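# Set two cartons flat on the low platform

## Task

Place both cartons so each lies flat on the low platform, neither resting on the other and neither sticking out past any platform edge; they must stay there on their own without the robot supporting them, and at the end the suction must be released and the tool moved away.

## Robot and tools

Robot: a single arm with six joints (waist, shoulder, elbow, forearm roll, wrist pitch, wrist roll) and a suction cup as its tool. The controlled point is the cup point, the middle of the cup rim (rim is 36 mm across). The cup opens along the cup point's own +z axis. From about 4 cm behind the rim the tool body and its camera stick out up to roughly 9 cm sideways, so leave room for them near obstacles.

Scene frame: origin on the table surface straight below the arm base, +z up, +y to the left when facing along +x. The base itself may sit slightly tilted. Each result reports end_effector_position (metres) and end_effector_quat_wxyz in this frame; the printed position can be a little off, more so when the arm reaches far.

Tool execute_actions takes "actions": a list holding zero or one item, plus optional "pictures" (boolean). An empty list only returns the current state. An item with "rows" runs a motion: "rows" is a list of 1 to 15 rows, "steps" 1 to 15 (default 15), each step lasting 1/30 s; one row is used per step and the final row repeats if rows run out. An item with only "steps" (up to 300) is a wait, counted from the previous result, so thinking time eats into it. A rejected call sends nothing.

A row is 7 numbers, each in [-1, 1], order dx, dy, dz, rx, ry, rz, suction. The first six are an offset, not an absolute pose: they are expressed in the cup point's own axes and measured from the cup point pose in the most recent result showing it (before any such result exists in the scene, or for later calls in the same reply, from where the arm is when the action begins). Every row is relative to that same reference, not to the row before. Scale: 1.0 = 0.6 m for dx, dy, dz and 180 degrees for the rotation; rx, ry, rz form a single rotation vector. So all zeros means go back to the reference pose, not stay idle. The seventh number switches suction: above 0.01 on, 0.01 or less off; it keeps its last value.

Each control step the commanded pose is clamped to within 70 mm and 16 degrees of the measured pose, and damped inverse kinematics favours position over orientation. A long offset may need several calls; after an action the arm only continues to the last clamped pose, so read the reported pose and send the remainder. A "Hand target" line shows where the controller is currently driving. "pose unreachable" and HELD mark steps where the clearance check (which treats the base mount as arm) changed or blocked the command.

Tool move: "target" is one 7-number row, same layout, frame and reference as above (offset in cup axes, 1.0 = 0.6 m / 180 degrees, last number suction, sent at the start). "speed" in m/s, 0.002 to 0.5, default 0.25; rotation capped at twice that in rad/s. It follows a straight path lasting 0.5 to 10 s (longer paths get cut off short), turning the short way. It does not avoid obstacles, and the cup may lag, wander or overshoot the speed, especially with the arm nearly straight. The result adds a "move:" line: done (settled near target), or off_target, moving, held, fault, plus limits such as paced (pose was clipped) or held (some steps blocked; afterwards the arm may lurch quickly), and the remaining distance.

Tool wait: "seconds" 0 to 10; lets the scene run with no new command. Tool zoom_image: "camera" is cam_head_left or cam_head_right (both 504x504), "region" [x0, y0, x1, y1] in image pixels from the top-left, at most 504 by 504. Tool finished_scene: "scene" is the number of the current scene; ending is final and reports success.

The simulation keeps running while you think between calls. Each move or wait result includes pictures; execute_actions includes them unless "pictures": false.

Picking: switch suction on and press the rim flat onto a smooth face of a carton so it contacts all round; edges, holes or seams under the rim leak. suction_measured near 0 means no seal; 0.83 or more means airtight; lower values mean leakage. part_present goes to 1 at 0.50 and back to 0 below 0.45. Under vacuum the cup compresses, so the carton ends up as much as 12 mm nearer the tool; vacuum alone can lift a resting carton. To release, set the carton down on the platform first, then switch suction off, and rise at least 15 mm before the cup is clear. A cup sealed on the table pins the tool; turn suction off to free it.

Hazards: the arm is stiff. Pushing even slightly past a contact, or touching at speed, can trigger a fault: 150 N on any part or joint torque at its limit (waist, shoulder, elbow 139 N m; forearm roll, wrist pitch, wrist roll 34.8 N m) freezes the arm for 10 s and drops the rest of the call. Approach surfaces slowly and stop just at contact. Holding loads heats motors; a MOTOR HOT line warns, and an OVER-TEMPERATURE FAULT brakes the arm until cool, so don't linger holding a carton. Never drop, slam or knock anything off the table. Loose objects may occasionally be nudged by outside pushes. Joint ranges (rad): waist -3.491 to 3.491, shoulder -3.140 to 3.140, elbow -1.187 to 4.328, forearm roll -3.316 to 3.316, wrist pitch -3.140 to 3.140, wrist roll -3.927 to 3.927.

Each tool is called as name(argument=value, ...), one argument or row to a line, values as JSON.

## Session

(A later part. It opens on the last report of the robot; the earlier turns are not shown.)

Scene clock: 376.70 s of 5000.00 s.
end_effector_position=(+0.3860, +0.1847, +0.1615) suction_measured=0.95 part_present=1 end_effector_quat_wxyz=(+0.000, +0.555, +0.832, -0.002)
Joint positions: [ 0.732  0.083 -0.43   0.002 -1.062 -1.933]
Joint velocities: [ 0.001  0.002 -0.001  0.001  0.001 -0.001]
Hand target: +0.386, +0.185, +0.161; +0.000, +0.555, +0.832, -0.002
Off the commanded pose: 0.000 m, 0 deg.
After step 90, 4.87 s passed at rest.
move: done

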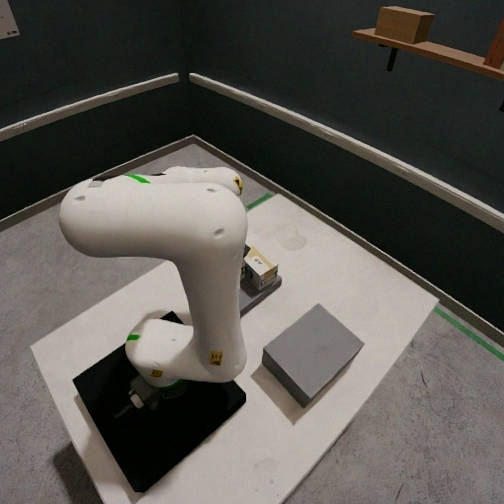

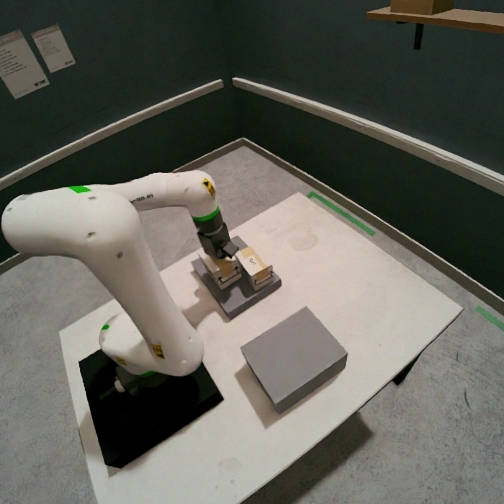

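move(
  target=[0, 0, 0.01, 0, 0, 0, 1],
  speed=0.012,
)

zoom_image(
  camera="cam_head_right",
  region=[185, 235, 285, 335],
)

Scene clock: 384.87 s of 5000.00 s.
end_effector_position=(+0.3859, +0.1847, +0.1555) suction_measured=0.95 part_present=1 end_effector_quat_wxyz=(+0.000, +0.555, +0.832, -0.002)
Joint positions: [ 0.732  0.091 -0.438  0.002 -1.046 -1.933]
Joint velocities: [-0.001  0.    -0.    -0.001  0.002 -0.   ]
Hand target: +0.386, +0.185, +0.156; +0.000, +0.555, +0.832, -0.002
Off the commanded pose: 0.000 m, 0 deg.
After step 90, 4.43 s passed at rest.
move: done

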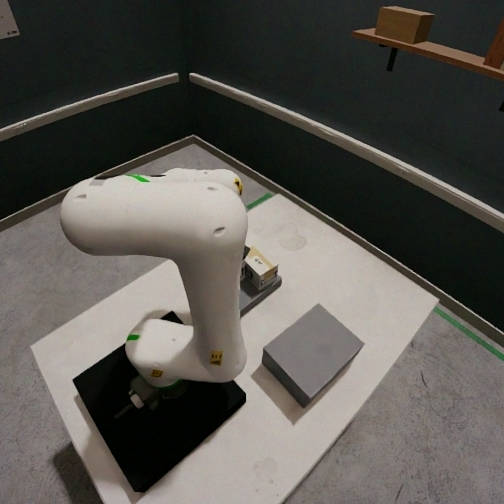

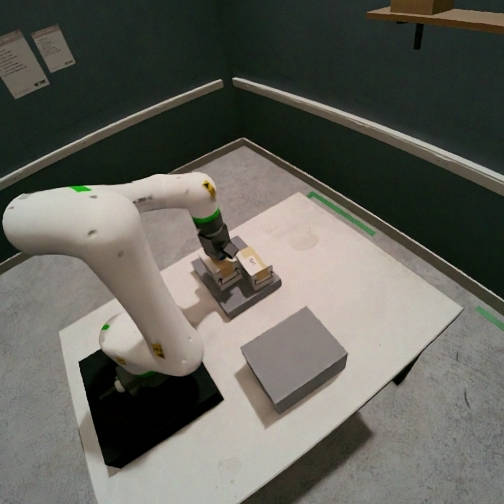

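Region (185, 235, 285, 335) of cam_head_right's 504x504 image, scaled by 5.040, with more detail than that image has.

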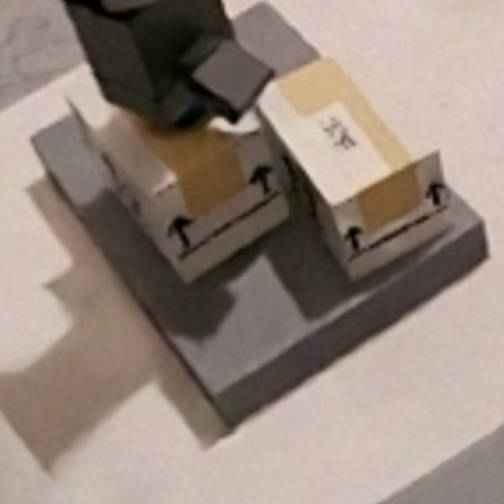

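execute_actions(
  actions=[
    {"rows": [[0, 0, 0, 0, 0, 0, 0]], "steps": 15},
  ],
  pictures=false,
)

move(
  target=[0, 0, -0.2, 0, 0, 0, 0],
  speed=0.1,
)

zoom_image(
  camera="cam_head_right",
  region=[170, 210, 300, 340],
)

Scene clock: 403.97 s of 5000.00 s.
end_effector_position=(+0.3859, +0.1846, +0.1555) suction_measured=0.00 part_present=0 end_effector_quat_wxyz=(+0.000, +0.555, +0.832, -0.002)
Joint positions: [ 0.732  0.091 -0.438  0.002 -1.046 -1.933]
Joint velocities: [-0.    -0.    -0.     0.    -0.     0.001]
Hand target: +0.386, +0.185, +0.156; +0.000, +0.555, +0.832, -0.002
Off the commanded pose: 0.000 m, 0 deg.
Steps of this call (steps 1 to 90: nothing new was sent; then 15.60 s passed at rest; steps 91 to 105: all 15 steps of this action). Readings (end_effector_position | what the end effector reports):
91: (+0.3860, +0.1847, +0.1555) | suction_measured=0.60 part_present=1
92: (+0.3860, +0.1847, +0.1555) | suction_measured=0.25 part_present=0
94: (+0.3859, +0.1846, +0.1555) | suction_measured=0.00 part_present=0
98: (+0.3859, +0.1846, +0.1555) | suction_measured=0.00 part_present=0
105: the state above

Scene clock: 405.77 s of 5000.00 s.
end_effector_position=(+0.3863, +0.1848, +0.2755) suction_measured=0.00 part_present=0 end_effector_quat_wxyz=(+0.001, +0.555, +0.832, -0.002)
Joint positions: [ 0.732 -0.024 -0.254  0.002 -1.344 -1.933]
Joint velocities: [-0.    -0.001  0.001  0.     0.    -0.   ]
Hand target: +0.386, +0.185, +0.275; +0.000, +0.555, +0.832, -0.002
Off the commanded pose: 0.000 m, 0 deg.
move: done

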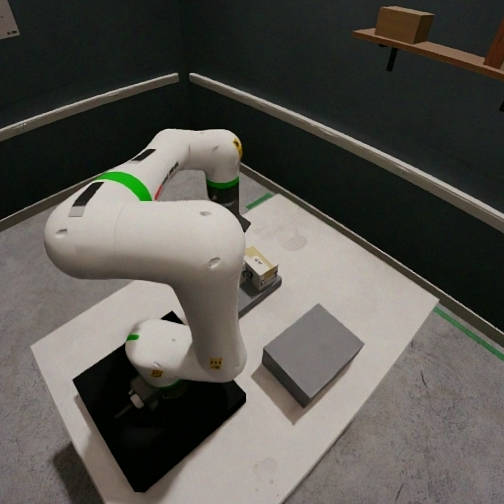

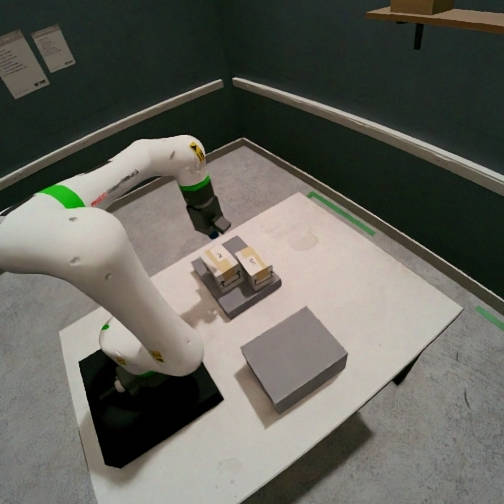

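Region (170, 210, 300, 340) of cam_head_right's 504x504 image, scaled by 3.877, with more detail than that image has.

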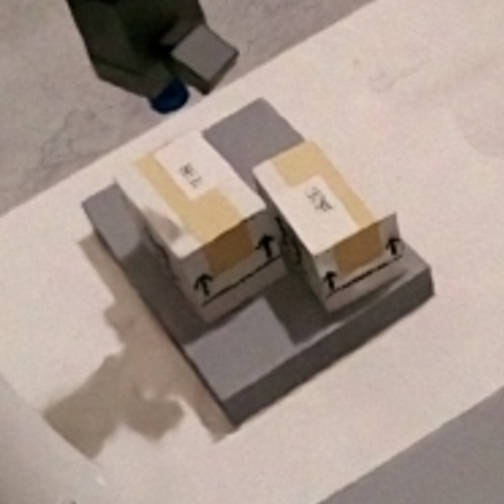

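move(
  target=[-0.494, -0.115, -0.167, 0, 0, 0, 0],
  speed=0.3,
)

zoom_image(
  camera="cam_head_left",
  region=[170, 210, 300, 340],
)

Scene clock: 421.10 s of 5000.00 s.
end_effector_position=(+0.4361, -0.1154, +0.3757) suction_measured=0.00 part_present=0 end_effector_quat_wxyz=(-0.001, +0.555, +0.832, -0.002)
Joint positions: [ 0.012  0.007  0.011  0.002 -1.578 -1.212]
Joint velocities: [-0.002  0.002  0.003 -0.    -0.002  0.002]
Hand target: +0.436, -0.115, +0.376; -0.001, +0.555, +0.832, -0.002
Off the commanded pose: 0.001 m, 0 deg.
After step 90, 10.77 s passed at rest.
move: done

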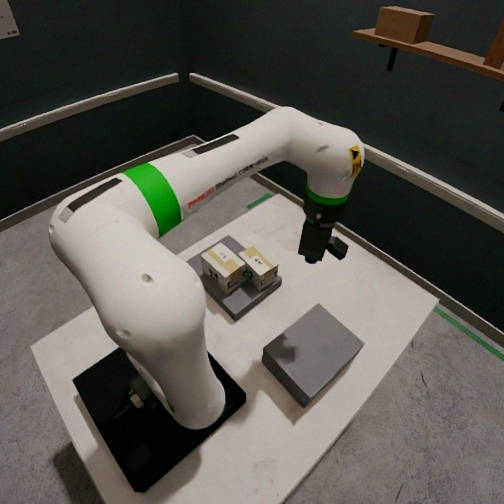

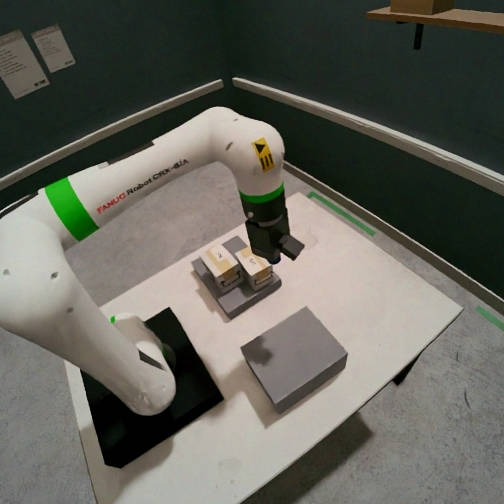

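Region (170, 210, 300, 340) of cam_head_left's 504x504 image, scaled by 3.877, with more detail than that image has.

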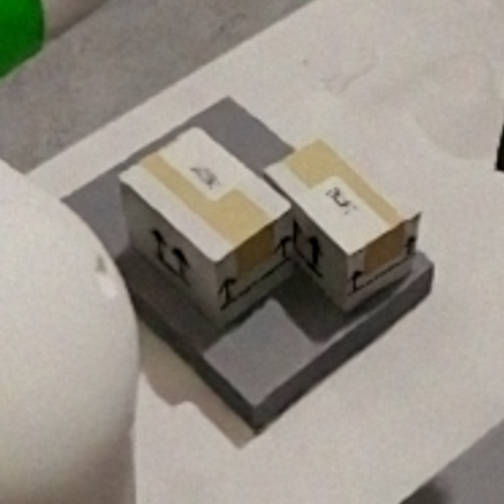

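Both cartons sit flat on the low platform and are inside its edges.

finished_scene(
  scene=1,
)

The scene is finished: the task was done.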